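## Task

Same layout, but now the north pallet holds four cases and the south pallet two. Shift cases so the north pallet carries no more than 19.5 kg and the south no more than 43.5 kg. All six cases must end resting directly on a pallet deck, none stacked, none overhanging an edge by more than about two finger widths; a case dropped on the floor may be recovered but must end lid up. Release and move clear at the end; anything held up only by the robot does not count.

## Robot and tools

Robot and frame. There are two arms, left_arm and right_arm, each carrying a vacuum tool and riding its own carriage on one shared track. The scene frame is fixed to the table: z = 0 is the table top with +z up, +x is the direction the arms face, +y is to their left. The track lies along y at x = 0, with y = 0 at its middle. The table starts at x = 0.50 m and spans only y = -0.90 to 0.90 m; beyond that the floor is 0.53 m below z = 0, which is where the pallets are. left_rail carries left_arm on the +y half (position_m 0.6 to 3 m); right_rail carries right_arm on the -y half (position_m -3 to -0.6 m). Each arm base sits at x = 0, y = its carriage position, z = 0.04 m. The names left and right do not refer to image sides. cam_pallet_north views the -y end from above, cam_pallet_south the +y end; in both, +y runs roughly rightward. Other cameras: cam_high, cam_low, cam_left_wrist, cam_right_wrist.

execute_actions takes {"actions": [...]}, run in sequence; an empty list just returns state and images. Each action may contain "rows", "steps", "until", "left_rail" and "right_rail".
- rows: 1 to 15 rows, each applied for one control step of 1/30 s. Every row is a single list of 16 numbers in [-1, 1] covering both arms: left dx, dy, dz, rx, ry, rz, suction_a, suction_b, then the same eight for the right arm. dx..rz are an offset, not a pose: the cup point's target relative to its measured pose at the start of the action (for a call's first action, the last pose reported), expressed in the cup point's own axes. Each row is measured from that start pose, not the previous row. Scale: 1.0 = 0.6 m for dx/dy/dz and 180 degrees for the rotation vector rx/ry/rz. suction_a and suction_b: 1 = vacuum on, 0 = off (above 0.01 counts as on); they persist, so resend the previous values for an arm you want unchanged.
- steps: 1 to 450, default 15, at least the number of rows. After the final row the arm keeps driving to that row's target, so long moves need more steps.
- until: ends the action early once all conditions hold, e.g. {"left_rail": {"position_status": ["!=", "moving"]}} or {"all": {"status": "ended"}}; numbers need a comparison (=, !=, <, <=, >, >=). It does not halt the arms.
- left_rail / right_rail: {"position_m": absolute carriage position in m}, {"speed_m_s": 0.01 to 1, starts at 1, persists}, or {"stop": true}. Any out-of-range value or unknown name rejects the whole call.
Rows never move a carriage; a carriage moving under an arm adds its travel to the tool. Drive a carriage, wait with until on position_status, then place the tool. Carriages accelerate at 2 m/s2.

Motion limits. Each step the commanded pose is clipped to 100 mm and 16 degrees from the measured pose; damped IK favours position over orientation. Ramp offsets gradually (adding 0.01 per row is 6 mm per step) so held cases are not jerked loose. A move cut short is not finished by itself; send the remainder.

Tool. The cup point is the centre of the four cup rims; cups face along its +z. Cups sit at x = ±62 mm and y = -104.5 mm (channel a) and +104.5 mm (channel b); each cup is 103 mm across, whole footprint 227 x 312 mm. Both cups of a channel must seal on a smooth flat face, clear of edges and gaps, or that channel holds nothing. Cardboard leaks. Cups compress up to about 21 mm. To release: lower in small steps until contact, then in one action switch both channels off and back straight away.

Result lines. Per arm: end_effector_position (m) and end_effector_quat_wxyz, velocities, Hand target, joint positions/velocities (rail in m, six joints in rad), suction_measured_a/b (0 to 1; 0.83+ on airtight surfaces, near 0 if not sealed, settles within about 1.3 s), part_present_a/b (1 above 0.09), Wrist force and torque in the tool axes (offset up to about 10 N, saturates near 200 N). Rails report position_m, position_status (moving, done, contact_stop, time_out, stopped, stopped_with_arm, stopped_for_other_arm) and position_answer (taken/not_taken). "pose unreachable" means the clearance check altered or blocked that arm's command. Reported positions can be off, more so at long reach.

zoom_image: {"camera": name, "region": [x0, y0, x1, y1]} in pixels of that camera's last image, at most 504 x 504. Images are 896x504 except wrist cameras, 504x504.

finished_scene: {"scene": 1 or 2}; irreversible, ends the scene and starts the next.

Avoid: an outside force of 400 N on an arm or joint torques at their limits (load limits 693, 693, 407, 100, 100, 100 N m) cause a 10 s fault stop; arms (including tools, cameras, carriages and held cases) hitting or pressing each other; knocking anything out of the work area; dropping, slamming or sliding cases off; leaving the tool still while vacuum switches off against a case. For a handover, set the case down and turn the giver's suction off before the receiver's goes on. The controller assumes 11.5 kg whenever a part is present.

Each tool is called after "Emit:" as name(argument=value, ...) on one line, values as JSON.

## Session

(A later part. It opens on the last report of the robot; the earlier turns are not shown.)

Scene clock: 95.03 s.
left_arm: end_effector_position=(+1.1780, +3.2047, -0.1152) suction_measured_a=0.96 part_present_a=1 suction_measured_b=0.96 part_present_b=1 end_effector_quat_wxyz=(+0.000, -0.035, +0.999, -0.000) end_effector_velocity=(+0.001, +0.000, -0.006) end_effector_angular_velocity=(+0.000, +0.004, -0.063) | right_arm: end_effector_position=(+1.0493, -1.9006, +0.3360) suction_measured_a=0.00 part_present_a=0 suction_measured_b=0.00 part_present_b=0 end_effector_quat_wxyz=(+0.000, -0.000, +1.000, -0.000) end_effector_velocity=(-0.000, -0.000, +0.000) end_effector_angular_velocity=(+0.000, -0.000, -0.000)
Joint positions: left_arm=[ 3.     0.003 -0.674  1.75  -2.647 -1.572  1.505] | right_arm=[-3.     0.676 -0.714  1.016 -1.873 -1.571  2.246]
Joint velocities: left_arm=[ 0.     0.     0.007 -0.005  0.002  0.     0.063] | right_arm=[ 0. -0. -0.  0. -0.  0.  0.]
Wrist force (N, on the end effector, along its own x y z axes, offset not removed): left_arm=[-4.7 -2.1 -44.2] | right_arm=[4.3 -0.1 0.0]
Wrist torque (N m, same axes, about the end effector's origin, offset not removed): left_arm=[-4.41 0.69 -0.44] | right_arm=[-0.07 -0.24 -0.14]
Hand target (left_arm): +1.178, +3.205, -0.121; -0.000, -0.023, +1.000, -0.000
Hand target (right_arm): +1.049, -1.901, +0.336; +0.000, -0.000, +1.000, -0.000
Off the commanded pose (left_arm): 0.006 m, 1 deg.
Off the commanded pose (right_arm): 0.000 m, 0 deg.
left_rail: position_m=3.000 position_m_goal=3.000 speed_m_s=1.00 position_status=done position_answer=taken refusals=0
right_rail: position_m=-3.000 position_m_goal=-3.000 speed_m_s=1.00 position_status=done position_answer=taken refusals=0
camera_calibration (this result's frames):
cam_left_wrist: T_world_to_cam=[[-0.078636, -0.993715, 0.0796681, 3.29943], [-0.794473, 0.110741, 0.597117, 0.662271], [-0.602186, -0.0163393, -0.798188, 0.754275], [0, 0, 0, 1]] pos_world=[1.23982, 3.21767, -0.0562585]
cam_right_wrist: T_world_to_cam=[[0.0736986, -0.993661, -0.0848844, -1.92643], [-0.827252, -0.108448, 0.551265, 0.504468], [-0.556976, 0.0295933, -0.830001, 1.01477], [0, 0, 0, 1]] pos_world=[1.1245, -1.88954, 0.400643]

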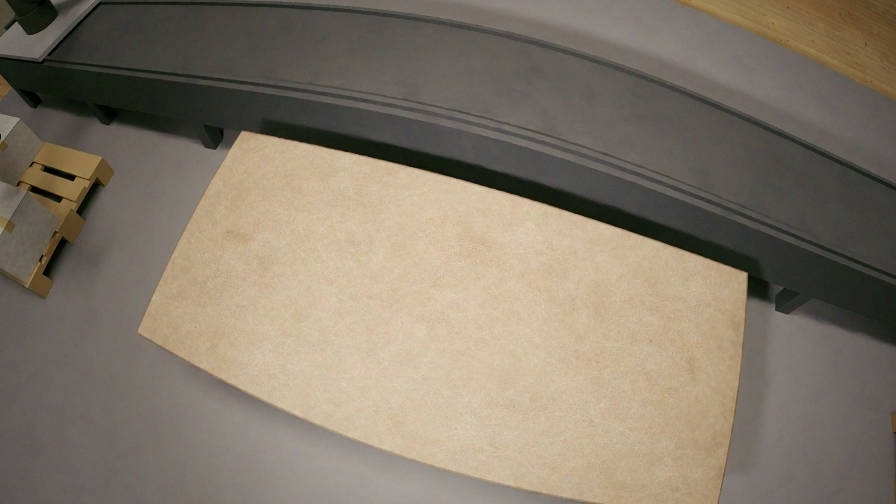

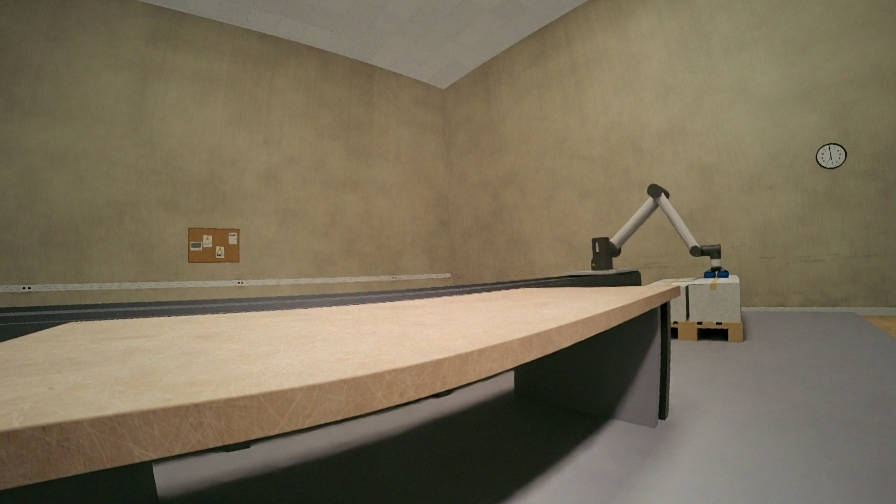

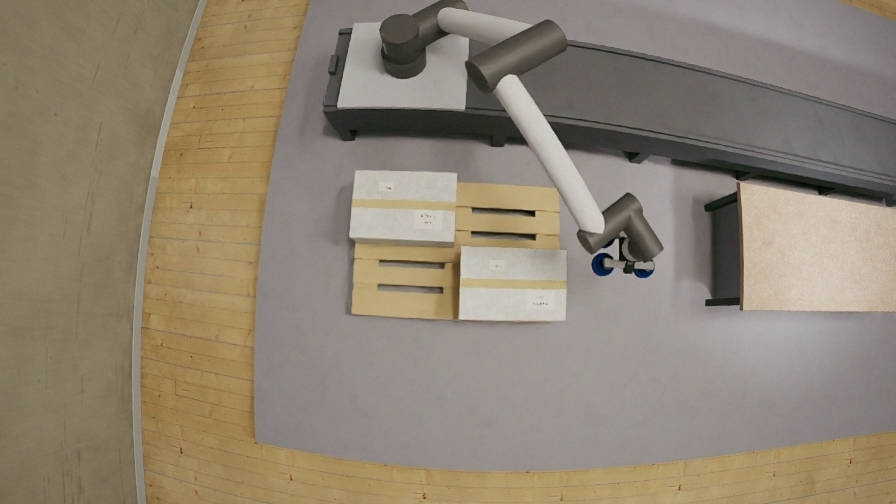

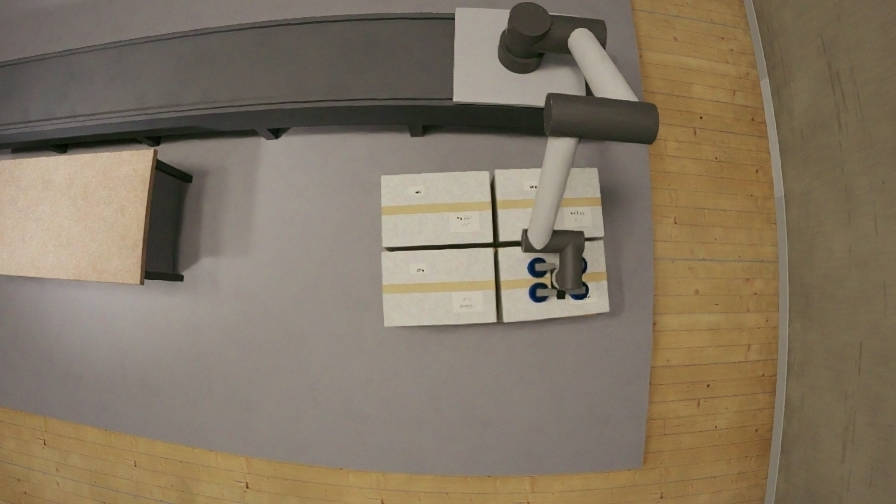

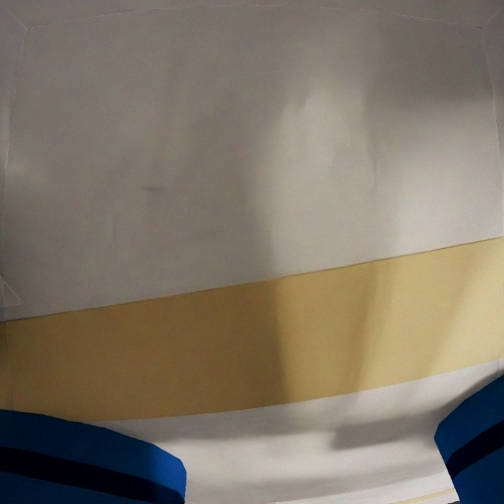

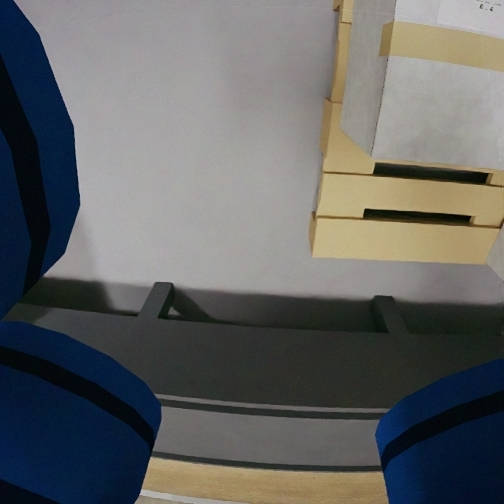

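Letting the arm settle for a moment, then checking the force and alignment before the next small step down.

Emit:
execute_actions(actions=[])

Emit:
zoom_image(camera="cam_pallet_south", region=[440, 150, 660, 350])

Scene clock: 95.53 s.
left_arm: end_effector_position=(+1.1780, +3.2048, -0.1208) suction_measured_a=0.96 part_present_a=1 suction_measured_b=0.96 part_present_b=1 end_effector_quat_wxyz=(-0.000, -0.023, +1.000, -0.000) end_effector_velocity=(+0.000, +0.000, -0.001) end_effector_angular_velocity=(+0.000, +0.000, -0.003) | right_arm: end_effector_position=(+1.0493, -1.9006, +0.3360) suction_measured_a=0.00 part_present_a=0 suction_measured_b=0.00 part_present_b=0 end_effector_quat_wxyz=(+0.000, -0.000, +1.000, -0.000) end_effector_velocity=(+0.000, -0.000, +0.000) end_effector_angular_velocity=(+0.000, -0.000, -0.000)
Joint positions: left_arm=[ 3.     0.003 -0.668  1.749 -2.651 -1.572  1.528] | right_arm=[-3.     0.676 -0.714  1.016 -1.873 -1.571  2.246]
Joint velocities: left_arm=[ 0.    -0.     0.001 -0.    -0.     0.     0.003] | right_arm=[ 0. -0. -0.  0. -0.  0. -0.]
Wrist force (N, on the end effector, along its own x y z axes, offset not removed): left_arm=[2.8 -4.9 -42.5] | right_arm=[3.0 0.7 -1.5]
Wrist torque (N m, same axes, about the end effector's origin, offset not removed): left_arm=[-4.92 -0.58 -0.11] | right_arm=[-0.04 -0.06 -0.16]
Hand target (left_arm): +1.178, +3.205, -0.121; -0.000, -0.023, +1.000, -0.000
Hand target (right_arm): +1.049, -1.901, +0.336; +0.000, -0.000, +1.000, -0.000
Off the commanded pose (left_arm): 0.000 m, 0 deg.
Off the commanded pose (right_arm): 0.000 m, 0 deg.
left_rail: position_m=3.000 position_m_goal=3.000 speed_m_s=1.00 position_status=done position_answer=taken refusals=0
right_rail: position_m=-3.000 position_m_goal=-3.000 speed_m_s=1.00 position_status=done position_answer=taken refusals=0
camera_calibration (this result's frames):
cam_left_wrist: T_world_to_cam=[[-0.101698, -0.991616, 0.0797181, 3.32033], [-0.791055, 0.129199, 0.597946, 0.602507], [-0.603232, -0.00225177, -0.797562, 0.705992], [0, 0, 0, 1]] pos_world=[1.24016, 3.21624, -0.0618843]
cam_right_wrist: T_world_to_cam=[[0.0736987, -0.993661, -0.0848844, -1.92643], [-0.827252, -0.108449, 0.551265, 0.504467], [-0.556976, 0.0295933, -0.830001, 1.01477], [0, 0, 0, 1]] pos_world=[1.1245, -1.88954, 0.400643]

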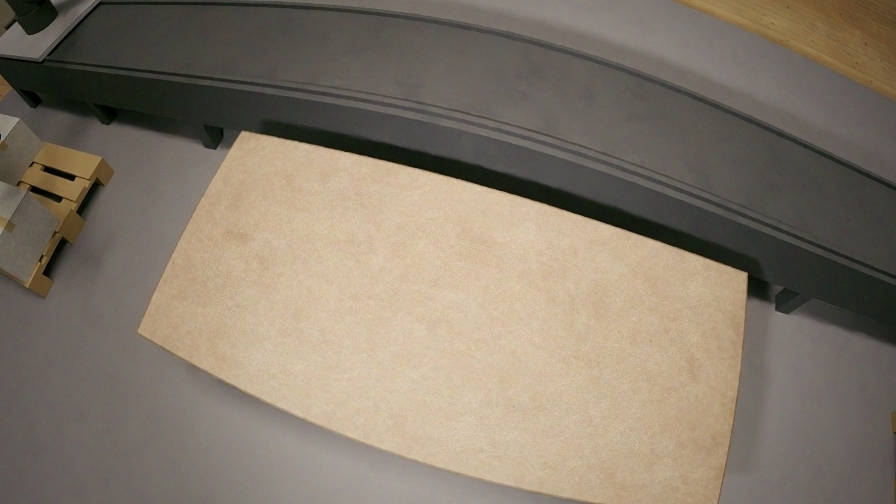

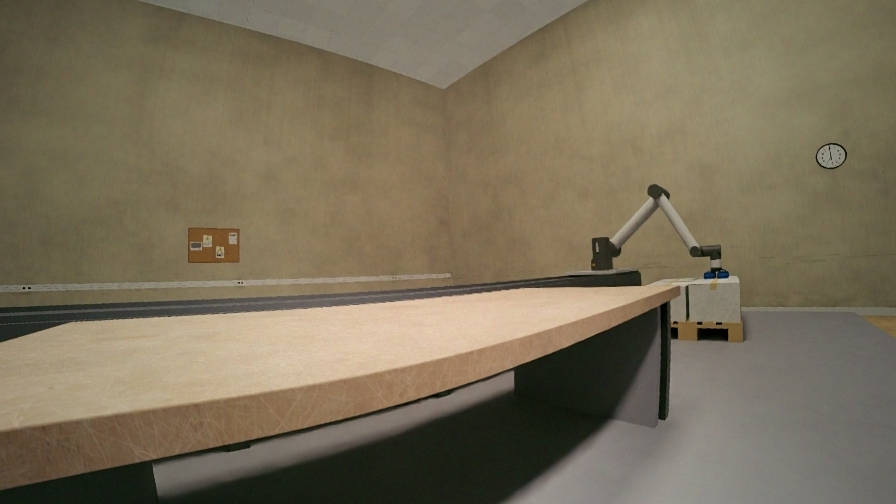

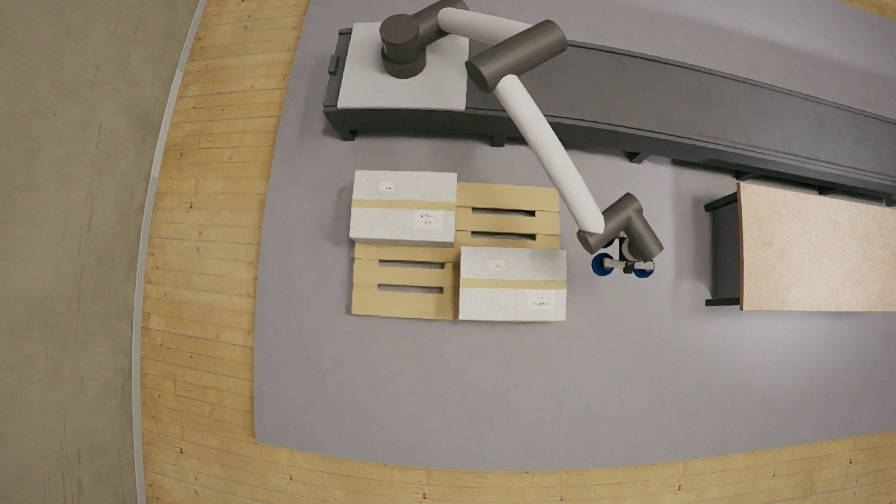

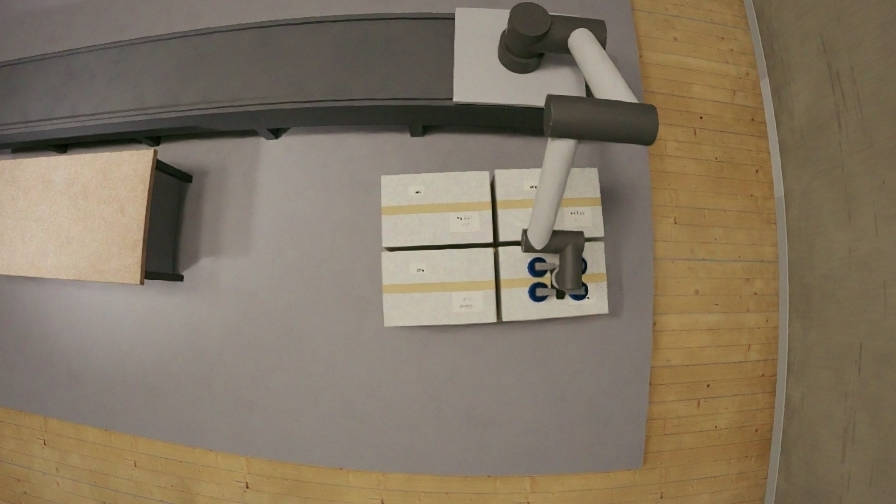

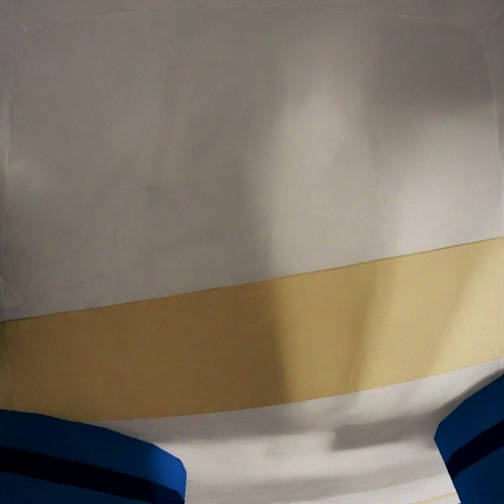

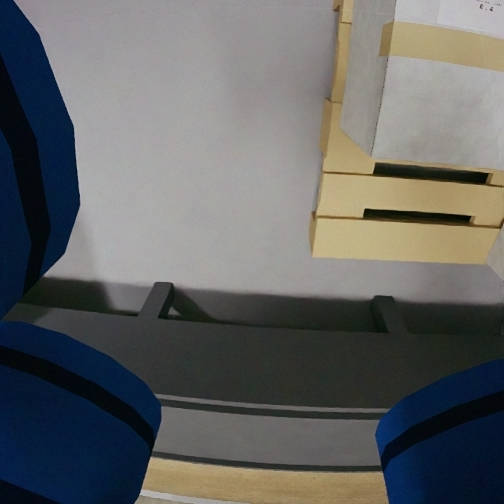

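Region (440, 150, 660, 350) of cam_pallet_south's 896x504 image, scaled by 2.291, with more detail than that image has; it fills the top 458 rows of this view, and the rest is white.

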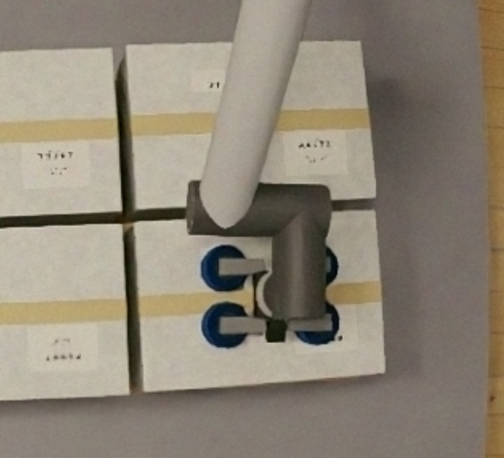

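Well aligned. Small steps down.

Emit:
execute_actions(actions=[{"rows":[[0,0,0.003,0,0,0,1,1, 0,0,0,0,0,0,0,0]],"steps":1}])

Scene clock: 95.97 s.
left_arm: end_effector_position=(+1.1781, +3.2046, -0.1208) suction_measured_a=0.96 part_present_a=1 suction_measured_b=0.96 part_present_b=1 end_effector_quat_wxyz=(-0.000, -0.023, +1.000, -0.000) end_effector_velocity=(+0.000, -0.000, -0.000) end_effector_angular_velocity=(-0.000, +0.000, -0.000) | right_arm: end_effector_position=(+1.0493, -1.9006, +0.3360) suction_measured_a=0.00 part_present_a=0 suction_measured_b=0.00 part_present_b=0 end_effector_quat_wxyz=(+0.000, -0.000, +1.000, -0.000) end_effector_velocity=(-0.000, +0.000, -0.000) end_effector_angular_velocity=(-0.000, +0.000, -0.000)
Joint positions: left_arm=[ 3.     0.003 -0.668  1.749 -2.651 -1.572  1.528] | right_arm=[-3.     0.676 -0.714  1.016 -1.873 -1.571  2.246]
Joint velocities: left_arm=[ 0. -0.  0. -0. -0. -0.  0.] | right_arm=[ 0.  0.  0. -0.  0. -0.  0.]
Wrist force (N, on the end effector, along its own x y z axes, offset not removed): left_arm=[-7.2 -4.4 -41.1] | right_arm=[4.1 0.2 -2.6]
Wrist torque (N m, same axes, about the end effector's origin, offset not removed): left_arm=[-4.57 1.27 -0.29] | right_arm=[-0.07 -0.24 -0.21]
Hand target (left_arm): +1.178, +3.205, -0.123; -0.000, -0.023, +1.000, -0.000
Hand target (right_arm): +1.049, -1.901, +0.336; +0.000, -0.000, +1.000, -0.000
Off the commanded pose (left_arm): 0.002 m, 0 deg.
Off the commanded pose (right_arm): 0.000 m, 0 deg.
left_rail: position_m=3.000 position_m_goal=3.000 speed_m_s=1.00 position_status=done position_answer=taken refusals=0
right_rail: position_m=-3.000 position_m_goal=-3.000 speed_m_s=1.00 position_status=done position_answer=taken refusals=0
camera_calibration (this result's frames):
cam_left_wrist: T_world_to_cam=[[-0.102066, -0.991579, 0.0797154, 3.32054], [-0.791003, 0.129491, 0.597952, 0.601578], [-0.603239, -0.00202429, -0.797558, 0.705232], [0, 0, 0, 1]] pos_world=[1.24019, 3.2161, -0.0619499]
cam_right_wrist: T_world_to_cam=[[0.0736987, -0.993661, -0.0848844, -1.92643], [-0.827252, -0.108449, 0.551264, 0.504467], [-0.556976, 0.0295934, -0.830001, 1.01477], [0, 0, 0, 1]] pos_world=[1.1245, -1.88954, 0.400643]

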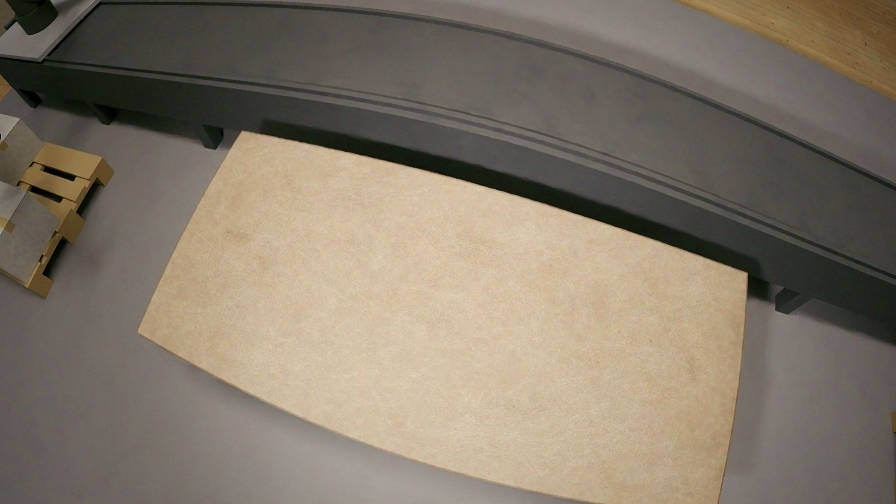

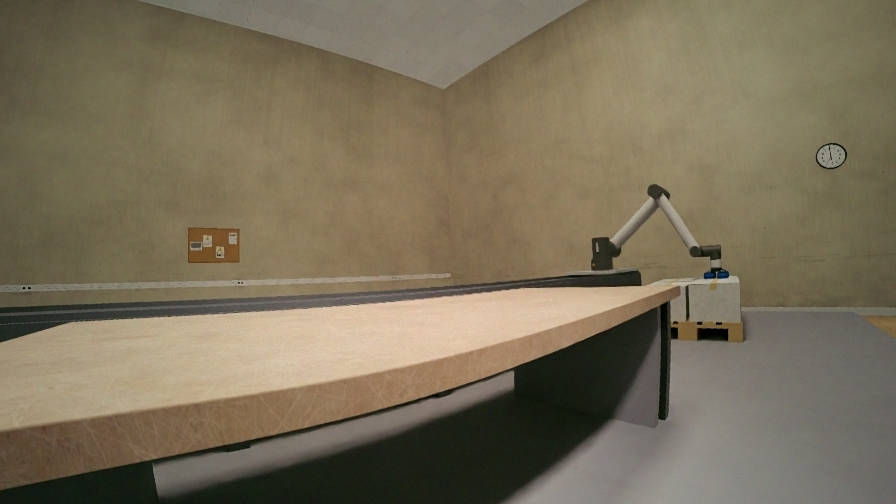

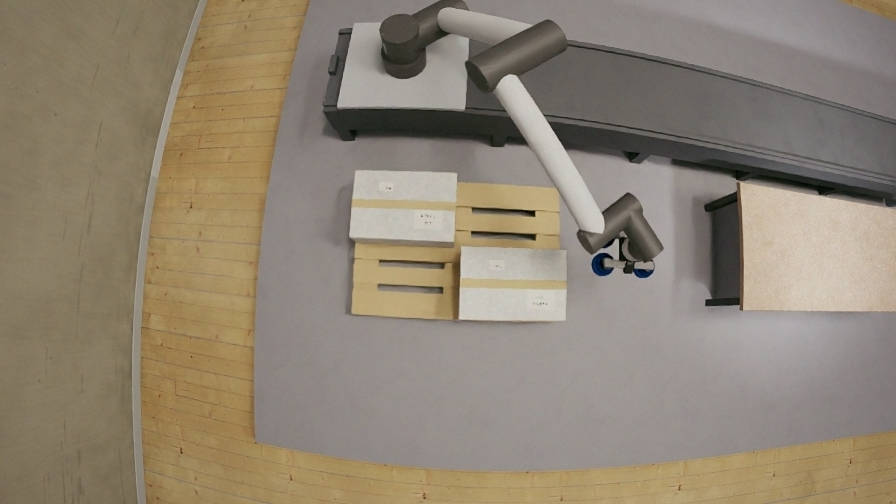

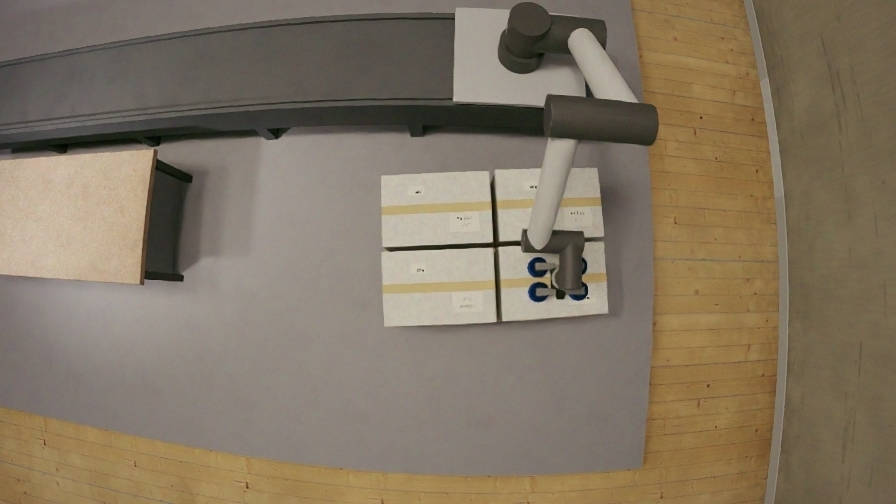

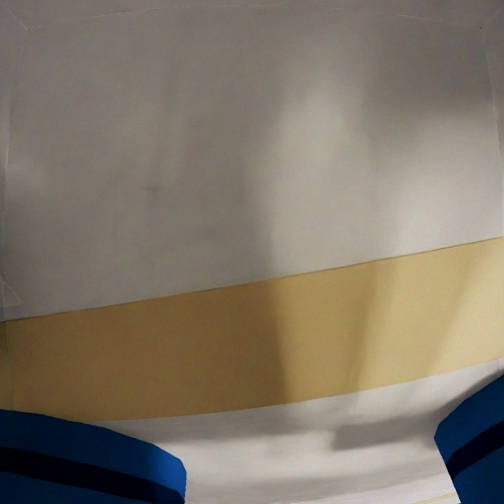

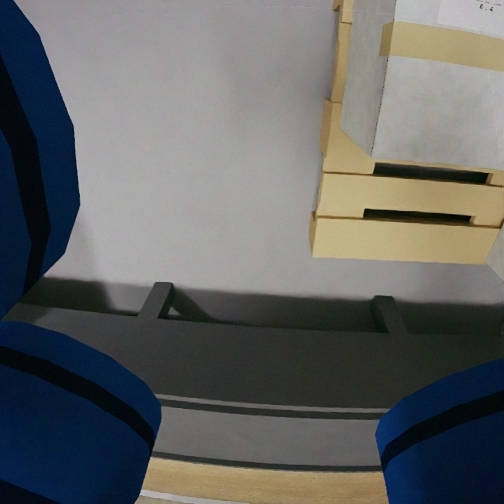

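Waiting briefly so the small step completes, then reading the wrist force again.

Emit:
execute_actions(actions=[])

Scene clock: 96.53 s.
left_arm: end_effector_position=(+1.1781, +3.2046, -0.1225) suction_measured_a=0.96 part_present_a=1 suction_measured_b=0.96 part_present_b=1 end_effector_quat_wxyz=(-0.000, -0.023, +1.000, -0.000) end_effector_velocity=(+0.000, +0.000, -0.000) end_effector_angular_velocity=(+0.000, -0.000, +0.000) | right_arm: end_effector_position=(+1.0493, -1.9006, +0.3360) suction_measured_a=0.00 part_present_a=0 suction_measured_b=0.00 part_present_b=0 end_effector_quat_wxyz=(+0.000, -0.000, +1.000, -0.000) end_effector_velocity=(-0.000, +0.000, +0.000) end_effector_angular_velocity=(+0.000, -0.000, +0.000)
Joint positions: left_arm=[ 3.     0.003 -0.667  1.749 -2.652 -1.572  1.528] | right_arm=[-3.     0.676 -0.714  1.016 -1.873 -1.571  2.246]
Joint velocities: left_arm=[ 0.  0.  0. -0. -0. -0. -0.] | right_arm=[ 0.  0. -0.  0.  0. -0.  0.]
Wrist force (N, on the end effector, along its own x y z axes, offset not removed): left_arm=[0.3 -1.4 -44.8] | right_arm=[2.6 -0.6 1.9]
Wrist torque (N m, same axes, about the end effector's origin, offset not removed): left_arm=[-4.14 0.10 -0.03] | right_arm=[-0.15 0.03 -0.14]
Hand target (left_arm): +1.178, +3.205, -0.123; -0.000, -0.023, +1.000, -0.000
Hand target (right_arm): +1.049, -1.901, +0.336; +0.000, -0.000, +1.000, -0.000
Off the commanded pose (left_arm): 0.000 m, 0 deg.
Off the commanded pose (right_arm): 0.000 m, 0 deg.
left_rail: position_m=3.000 position_m_goal=3.000 speed_m_s=1.00 position_status=done position_answer=taken refusals=0
right_rail: position_m=-3.000 position_m_goal=-3.000 speed_m_s=1.00 position_status=done position_answer=taken refusals=0
camera_calibration (this result's frames):
cam_left_wrist: T_world_to_cam=[[-0.10181, -0.991605, 0.0797108, 3.32046], [-0.791038, 0.129284, 0.597951, 0.603309], [-0.603237, -0.00217669, -0.797559, 0.704343], [0, 0, 0, 1]] pos_world=[1.24018, 3.21612, -0.0636702]
cam_right_wrist: T_world_to_cam=[[0.0736987, -0.993661, -0.0848844, -1.92643], [-0.827252, -0.108449, 0.551265, 0.504467], [-0.556976, 0.0295933, -0.830001, 1.01477], [0, 0, 0, 1]] pos_world=[1.1245, -1.88954, 0.400643]

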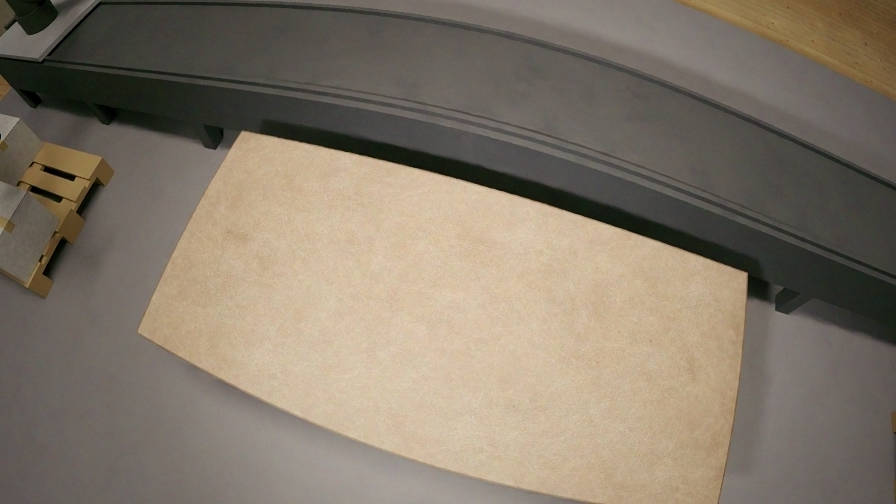

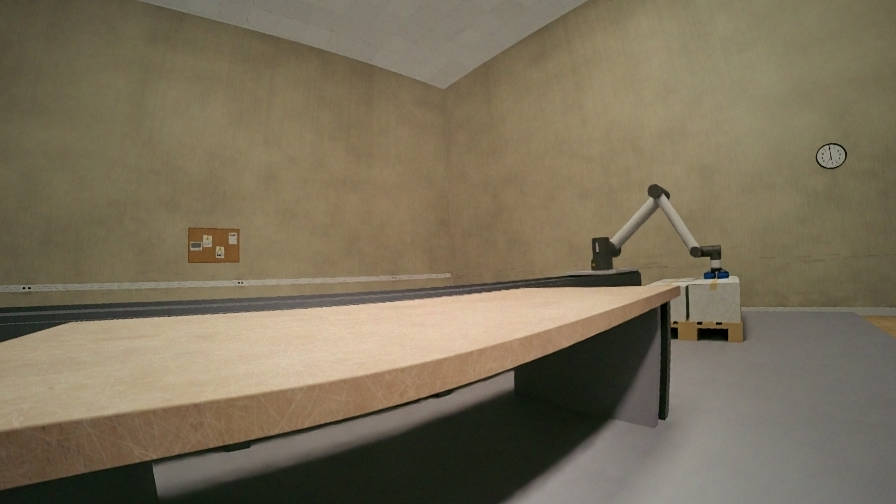

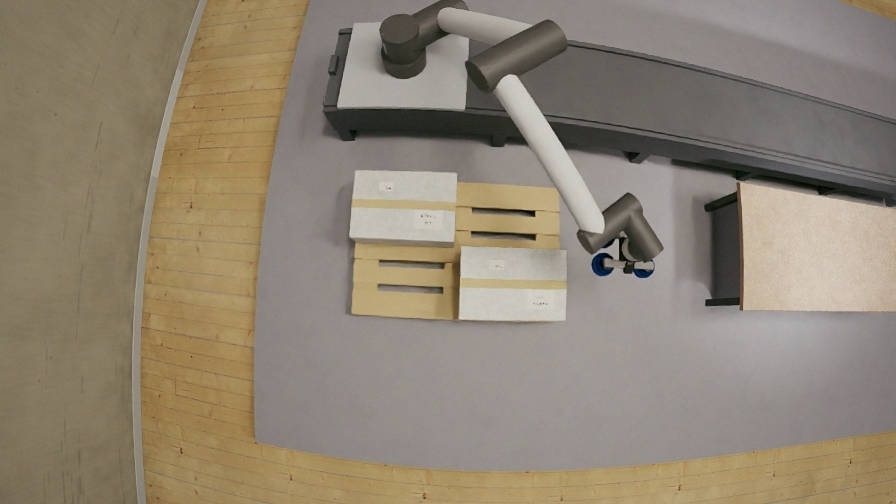

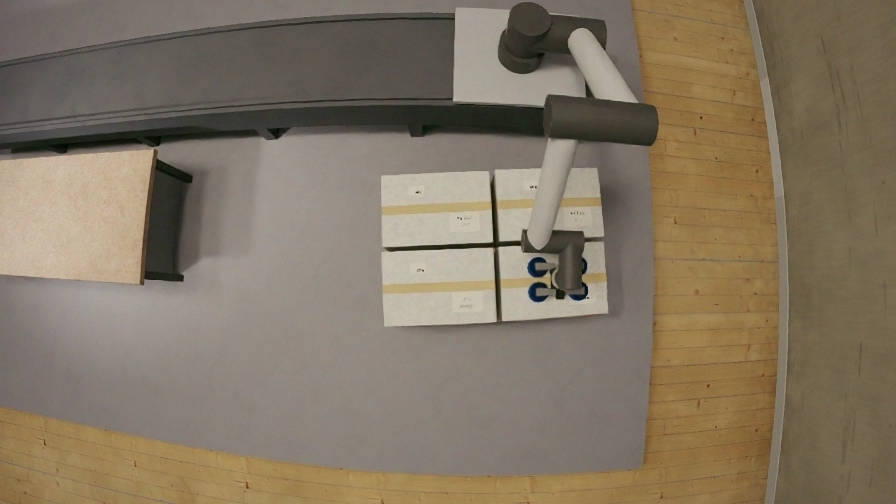

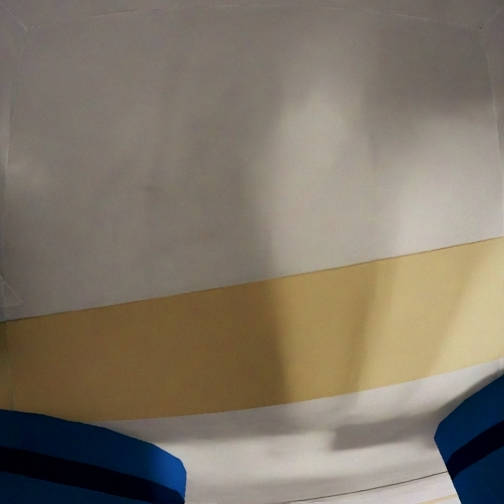

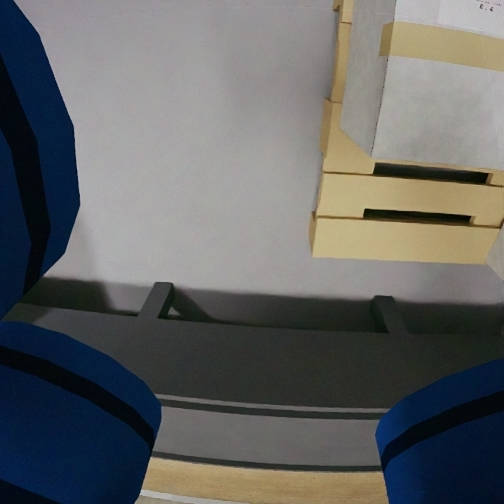

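Emit:
execute_actions(actions=[{"rows":[[0,0,0.003,0,0,0,1,1, 0,0,0,0,0,0,0,0]],"steps":1}])

Scene clock: 96.97 s.
left_arm: end_effector_position=(+1.1781, +3.2047, -0.1225) suction_measured_a=0.96 part_present_a=1 suction_measured_b=0.96 part_present_b=1 end_effector_quat_wxyz=(-0.000, -0.023, +1.000, -0.000) end_effector_velocity=(-0.000, +0.000, -0.000) end_effector_angular_velocity=(-0.000, +0.000, +0.000) | right_arm: end_effector_position=(+1.0493, -1.9006, +0.3360) suction_measured_a=0.00 part_present_a=0 suction_measured_b=0.00 part_present_b=0 end_effector_quat_wxyz=(+0.000, -0.000, +1.000, -0.000) end_effector_velocity=(+0.000, -0.000, -0.000) end_effector_angular_velocity=(-0.000, +0.000, +0.000)
Joint positions: left_arm=[ 3.     0.003 -0.667  1.749 -2.652 -1.572  1.528] | right_arm=[-3.     0.676 -0.714  1.016 -1.873 -1.571  2.246]
Joint velocities: left_arm=[ 0.  0.  0. -0. -0.  0. -0.] | right_arm=[ 0. -0.  0. -0. -0.  0. -0.]
Wrist force (N, on the end effector, along its own x y z axes, offset not removed): left_arm=[1.6 -8.4 -39.5] | right_arm=[4.2 -0.1 -1.1]
Wrist torque (N m, same axes, about the end effector's origin, offset not removed): left_arm=[-5.19 -0.25 -0.04] | right_arm=[-0.09 -0.21 -0.14]
Hand target (left_arm): +1.178, +3.205, -0.124; -0.000, -0.023, +1.000, -0.000
Hand target (right_arm): +1.049, -1.901, +0.336; +0.000, -0.000, +1.000, -0.000
Off the commanded pose (left_arm): 0.002 m, 0 deg.
Off the commanded pose (right_arm): 0.000 m, 0 deg.
left_rail: position_m=3.000 position_m_goal=3.000 speed_m_s=1.00 position_status=done position_answer=taken refusals=0
right_rail: position_m=-3.000 position_m_goal=-3.000 speed_m_s=1.00 position_status=done position_answer=taken refusals=0
camera_calibration (this result's frames):
cam_left_wrist: T_world_to_cam=[[-0.101792, -0.991607, 0.0797108, 3.32045], [-0.79104, 0.12927, 0.597951, 0.603364], [-0.603236, -0.00218778, -0.797559, 0.704369], [0, 0, 0, 1]] pos_world=[1.24018, 3.21613, -0.0636817]
cam_right_wrist: T_world_to_cam=[[0.0736986, -0.993661, -0.0848844, -1.92643], [-0.827252, -0.108448, 0.551265, 0.504468], [-0.556976, 0.0295934, -0.830001, 1.01477], [0, 0, 0, 1]] pos_world=[1.1245, -1.88954, 0.400643]

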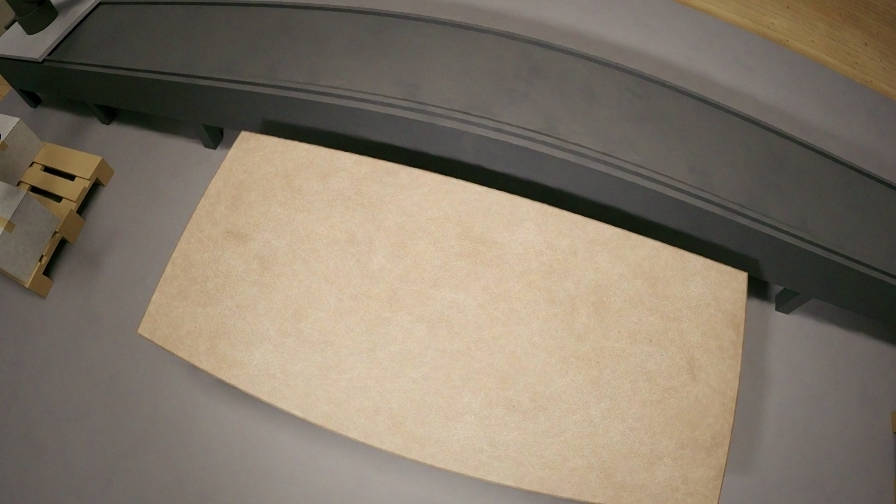

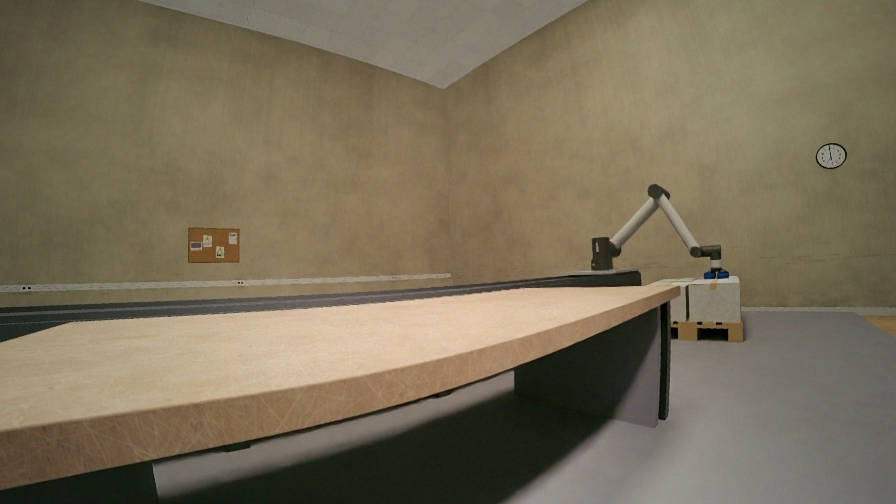

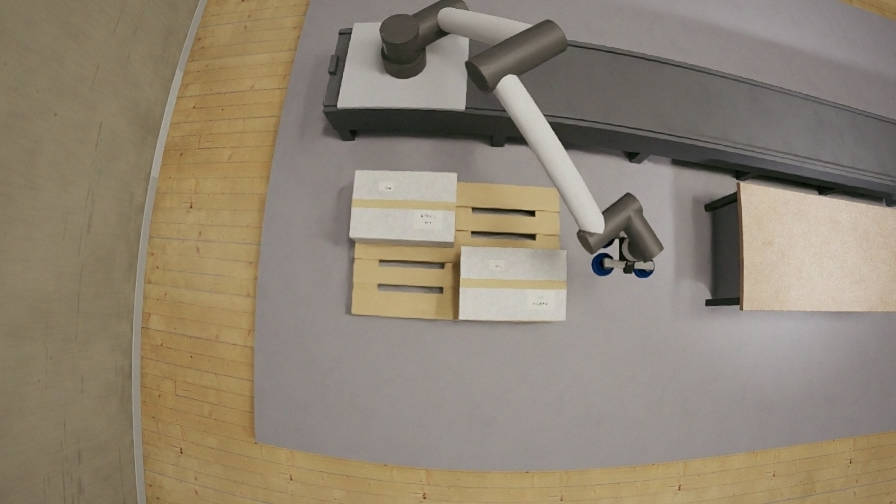

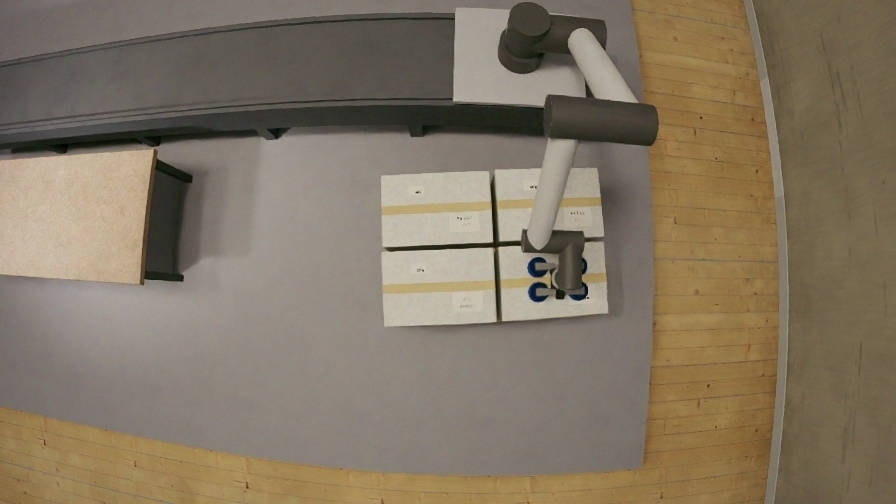

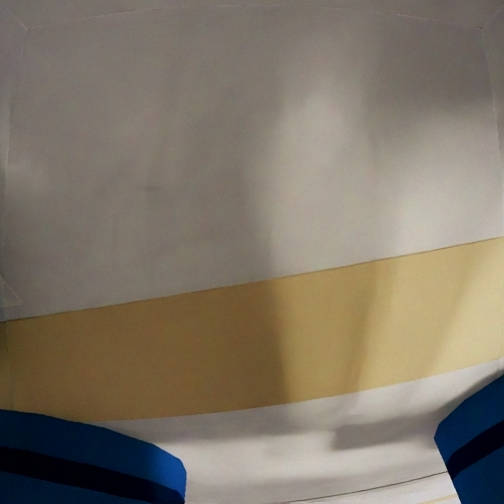

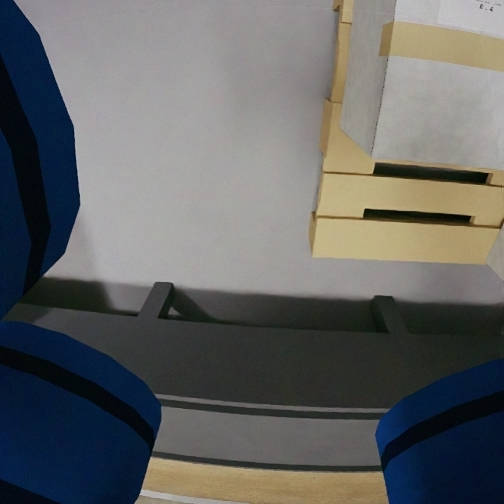

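Waiting briefly so the small step completes, then reading the wrist force again.

Emit:
execute_actions(actions=[])

Scene clock: 97.43 s.
left_arm: end_effector_position=(+1.1781, +3.2047, -0.1243) suction_measured_a=0.96 part_present_a=1 suction_measured_b=0.96 part_present_b=1 end_effector_quat_wxyz=(-0.000, -0.023, +1.000, -0.000) end_effector_velocity=(+0.000, +0.000, -0.000) end_effector_angular_velocity=(+0.000, -0.000, -0.000) | right_arm: end_effector_position=(+1.0493, -1.9006, +0.3360) suction_measured_a=0.00 part_present_a=0 suction_measured_b=0.00 part_present_b=0 end_effector_quat_wxyz=(+0.000, -0.000, +1.000, -0.000) end_effector_velocity=(+0.000, -0.000, -0.000) end_effector_angular_velocity=(-0.000, +0.000, -0.000)
Joint positions: left_arm=[ 3.     0.003 -0.665  1.748 -2.654 -1.572  1.528] | right_arm=[-3.     0.676 -0.714  1.016 -1.873 -1.571  2.246]
Joint velocities: left_arm=[ 0.  0.  0. -0. -0. -0.  0.] | right_arm=[ 0. -0.  0. -0. -0.  0.  0.]
Wrist force (N, on the end effector, along its own x y z axes, offset not removed): left_arm=[3.5 -2.9 -39.6] | right_arm=[4.3 -2.2 -2.6]
Wrist torque (N m, same axes, about the end effector's origin, offset not removed): left_arm=[-4.62 -0.38 -0.23] | right_arm=[-0.37 -0.23 -0.17]
Hand target (left_arm): +1.178, +3.205, -0.124; -0.000, -0.023, +1.000, -0.000
Hand target (right_arm): +1.049, -1.901, +0.336; +0.000, -0.000, +1.000, -0.000
Off the commanded pose (left_arm): 0.000 m, 0 deg.
Off the commanded pose (right_arm): 0.000 m, 0 deg.
left_rail: position_m=3.000 position_m_goal=3.000 speed_m_s=1.00 position_status=done position_answer=taken refusals=0
right_rail: position_m=-3.000 position_m_goal=-3.000 speed_m_s=1.00 position_status=done position_answer=taken refusals=0
camera_calibration (this result's frames):
cam_left_wrist: T_world_to_cam=[[-0.101791, -0.991607, 0.0797114, 3.32059], [-0.791036, 0.129269, 0.597957, 0.604409], [-0.603242, -0.00218786, -0.797555, 0.702973], [0, 0, 0, 1]] pos_world=[1.24018, 3.21613, -0.0654395]
cam_right_wrist: T_world_to_cam=[[0.0736986, -0.993661, -0.0848843, -1.92643], [-0.827252, -0.108448, 0.551264, 0.504468], [-0.556976, 0.0295933, -0.830001, 1.01477], [0, 0, 0, 1]] pos_world=[1.1245, -1.88954, 0.400643]

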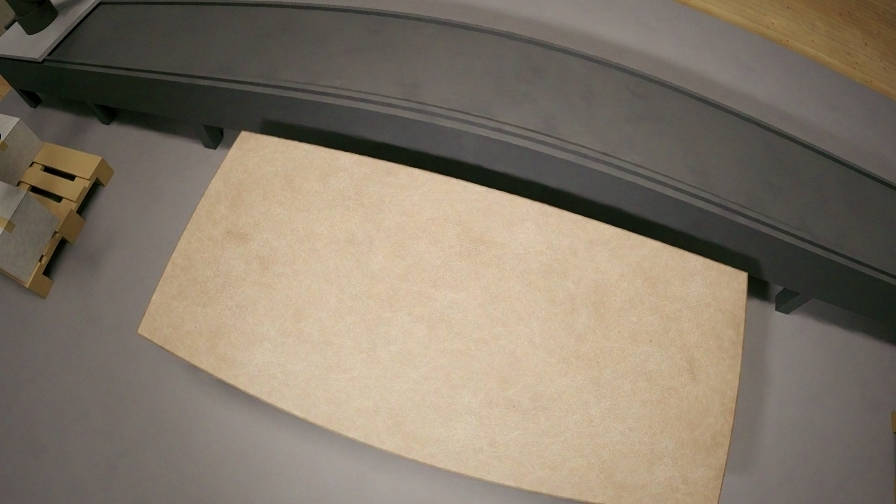

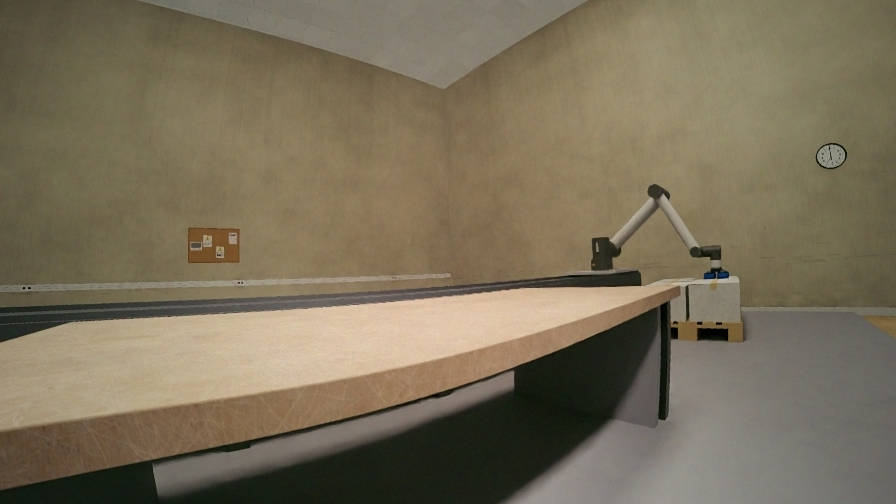

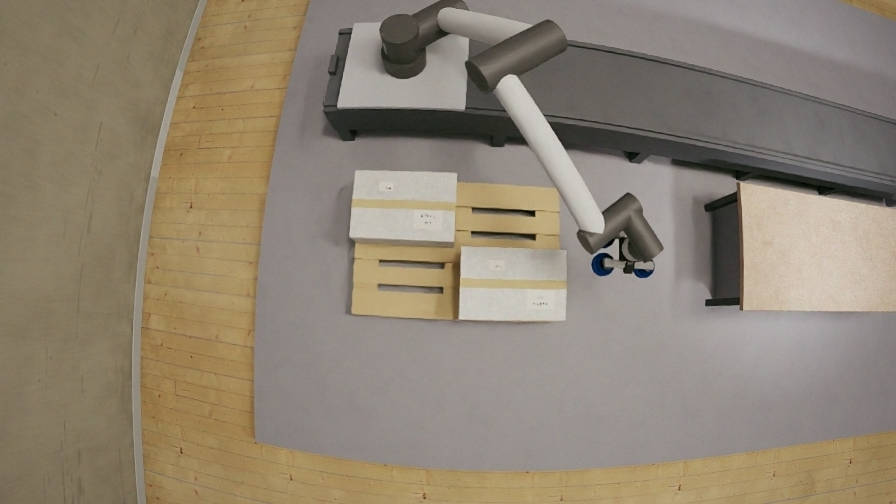

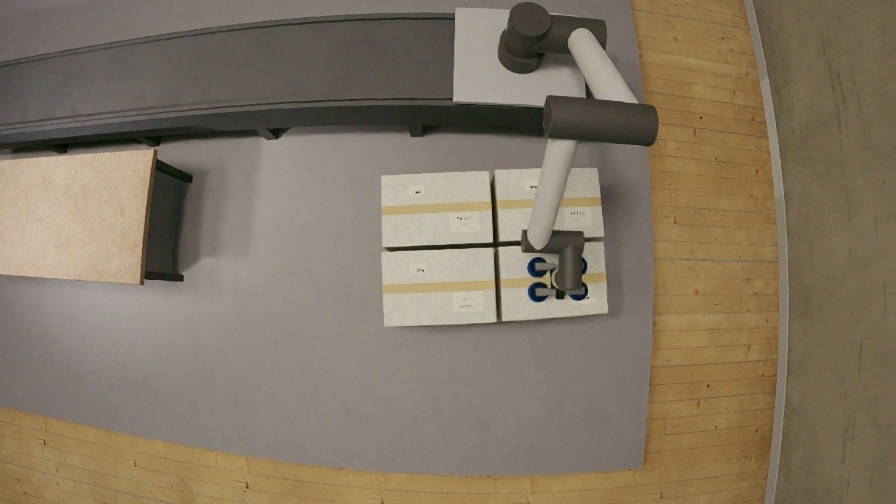

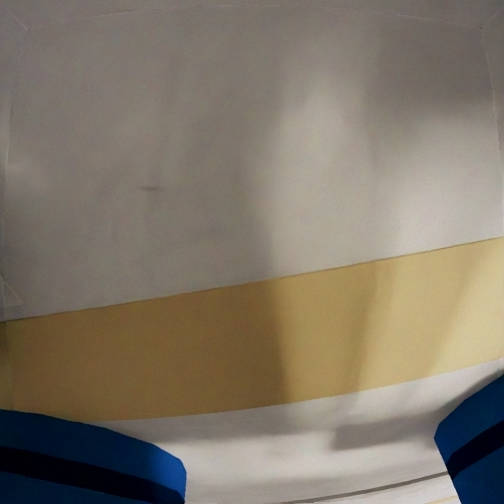

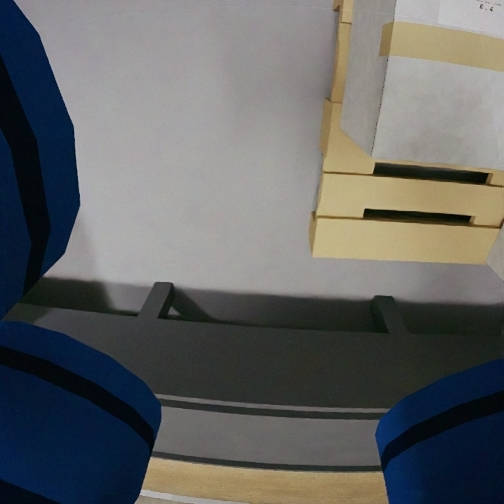

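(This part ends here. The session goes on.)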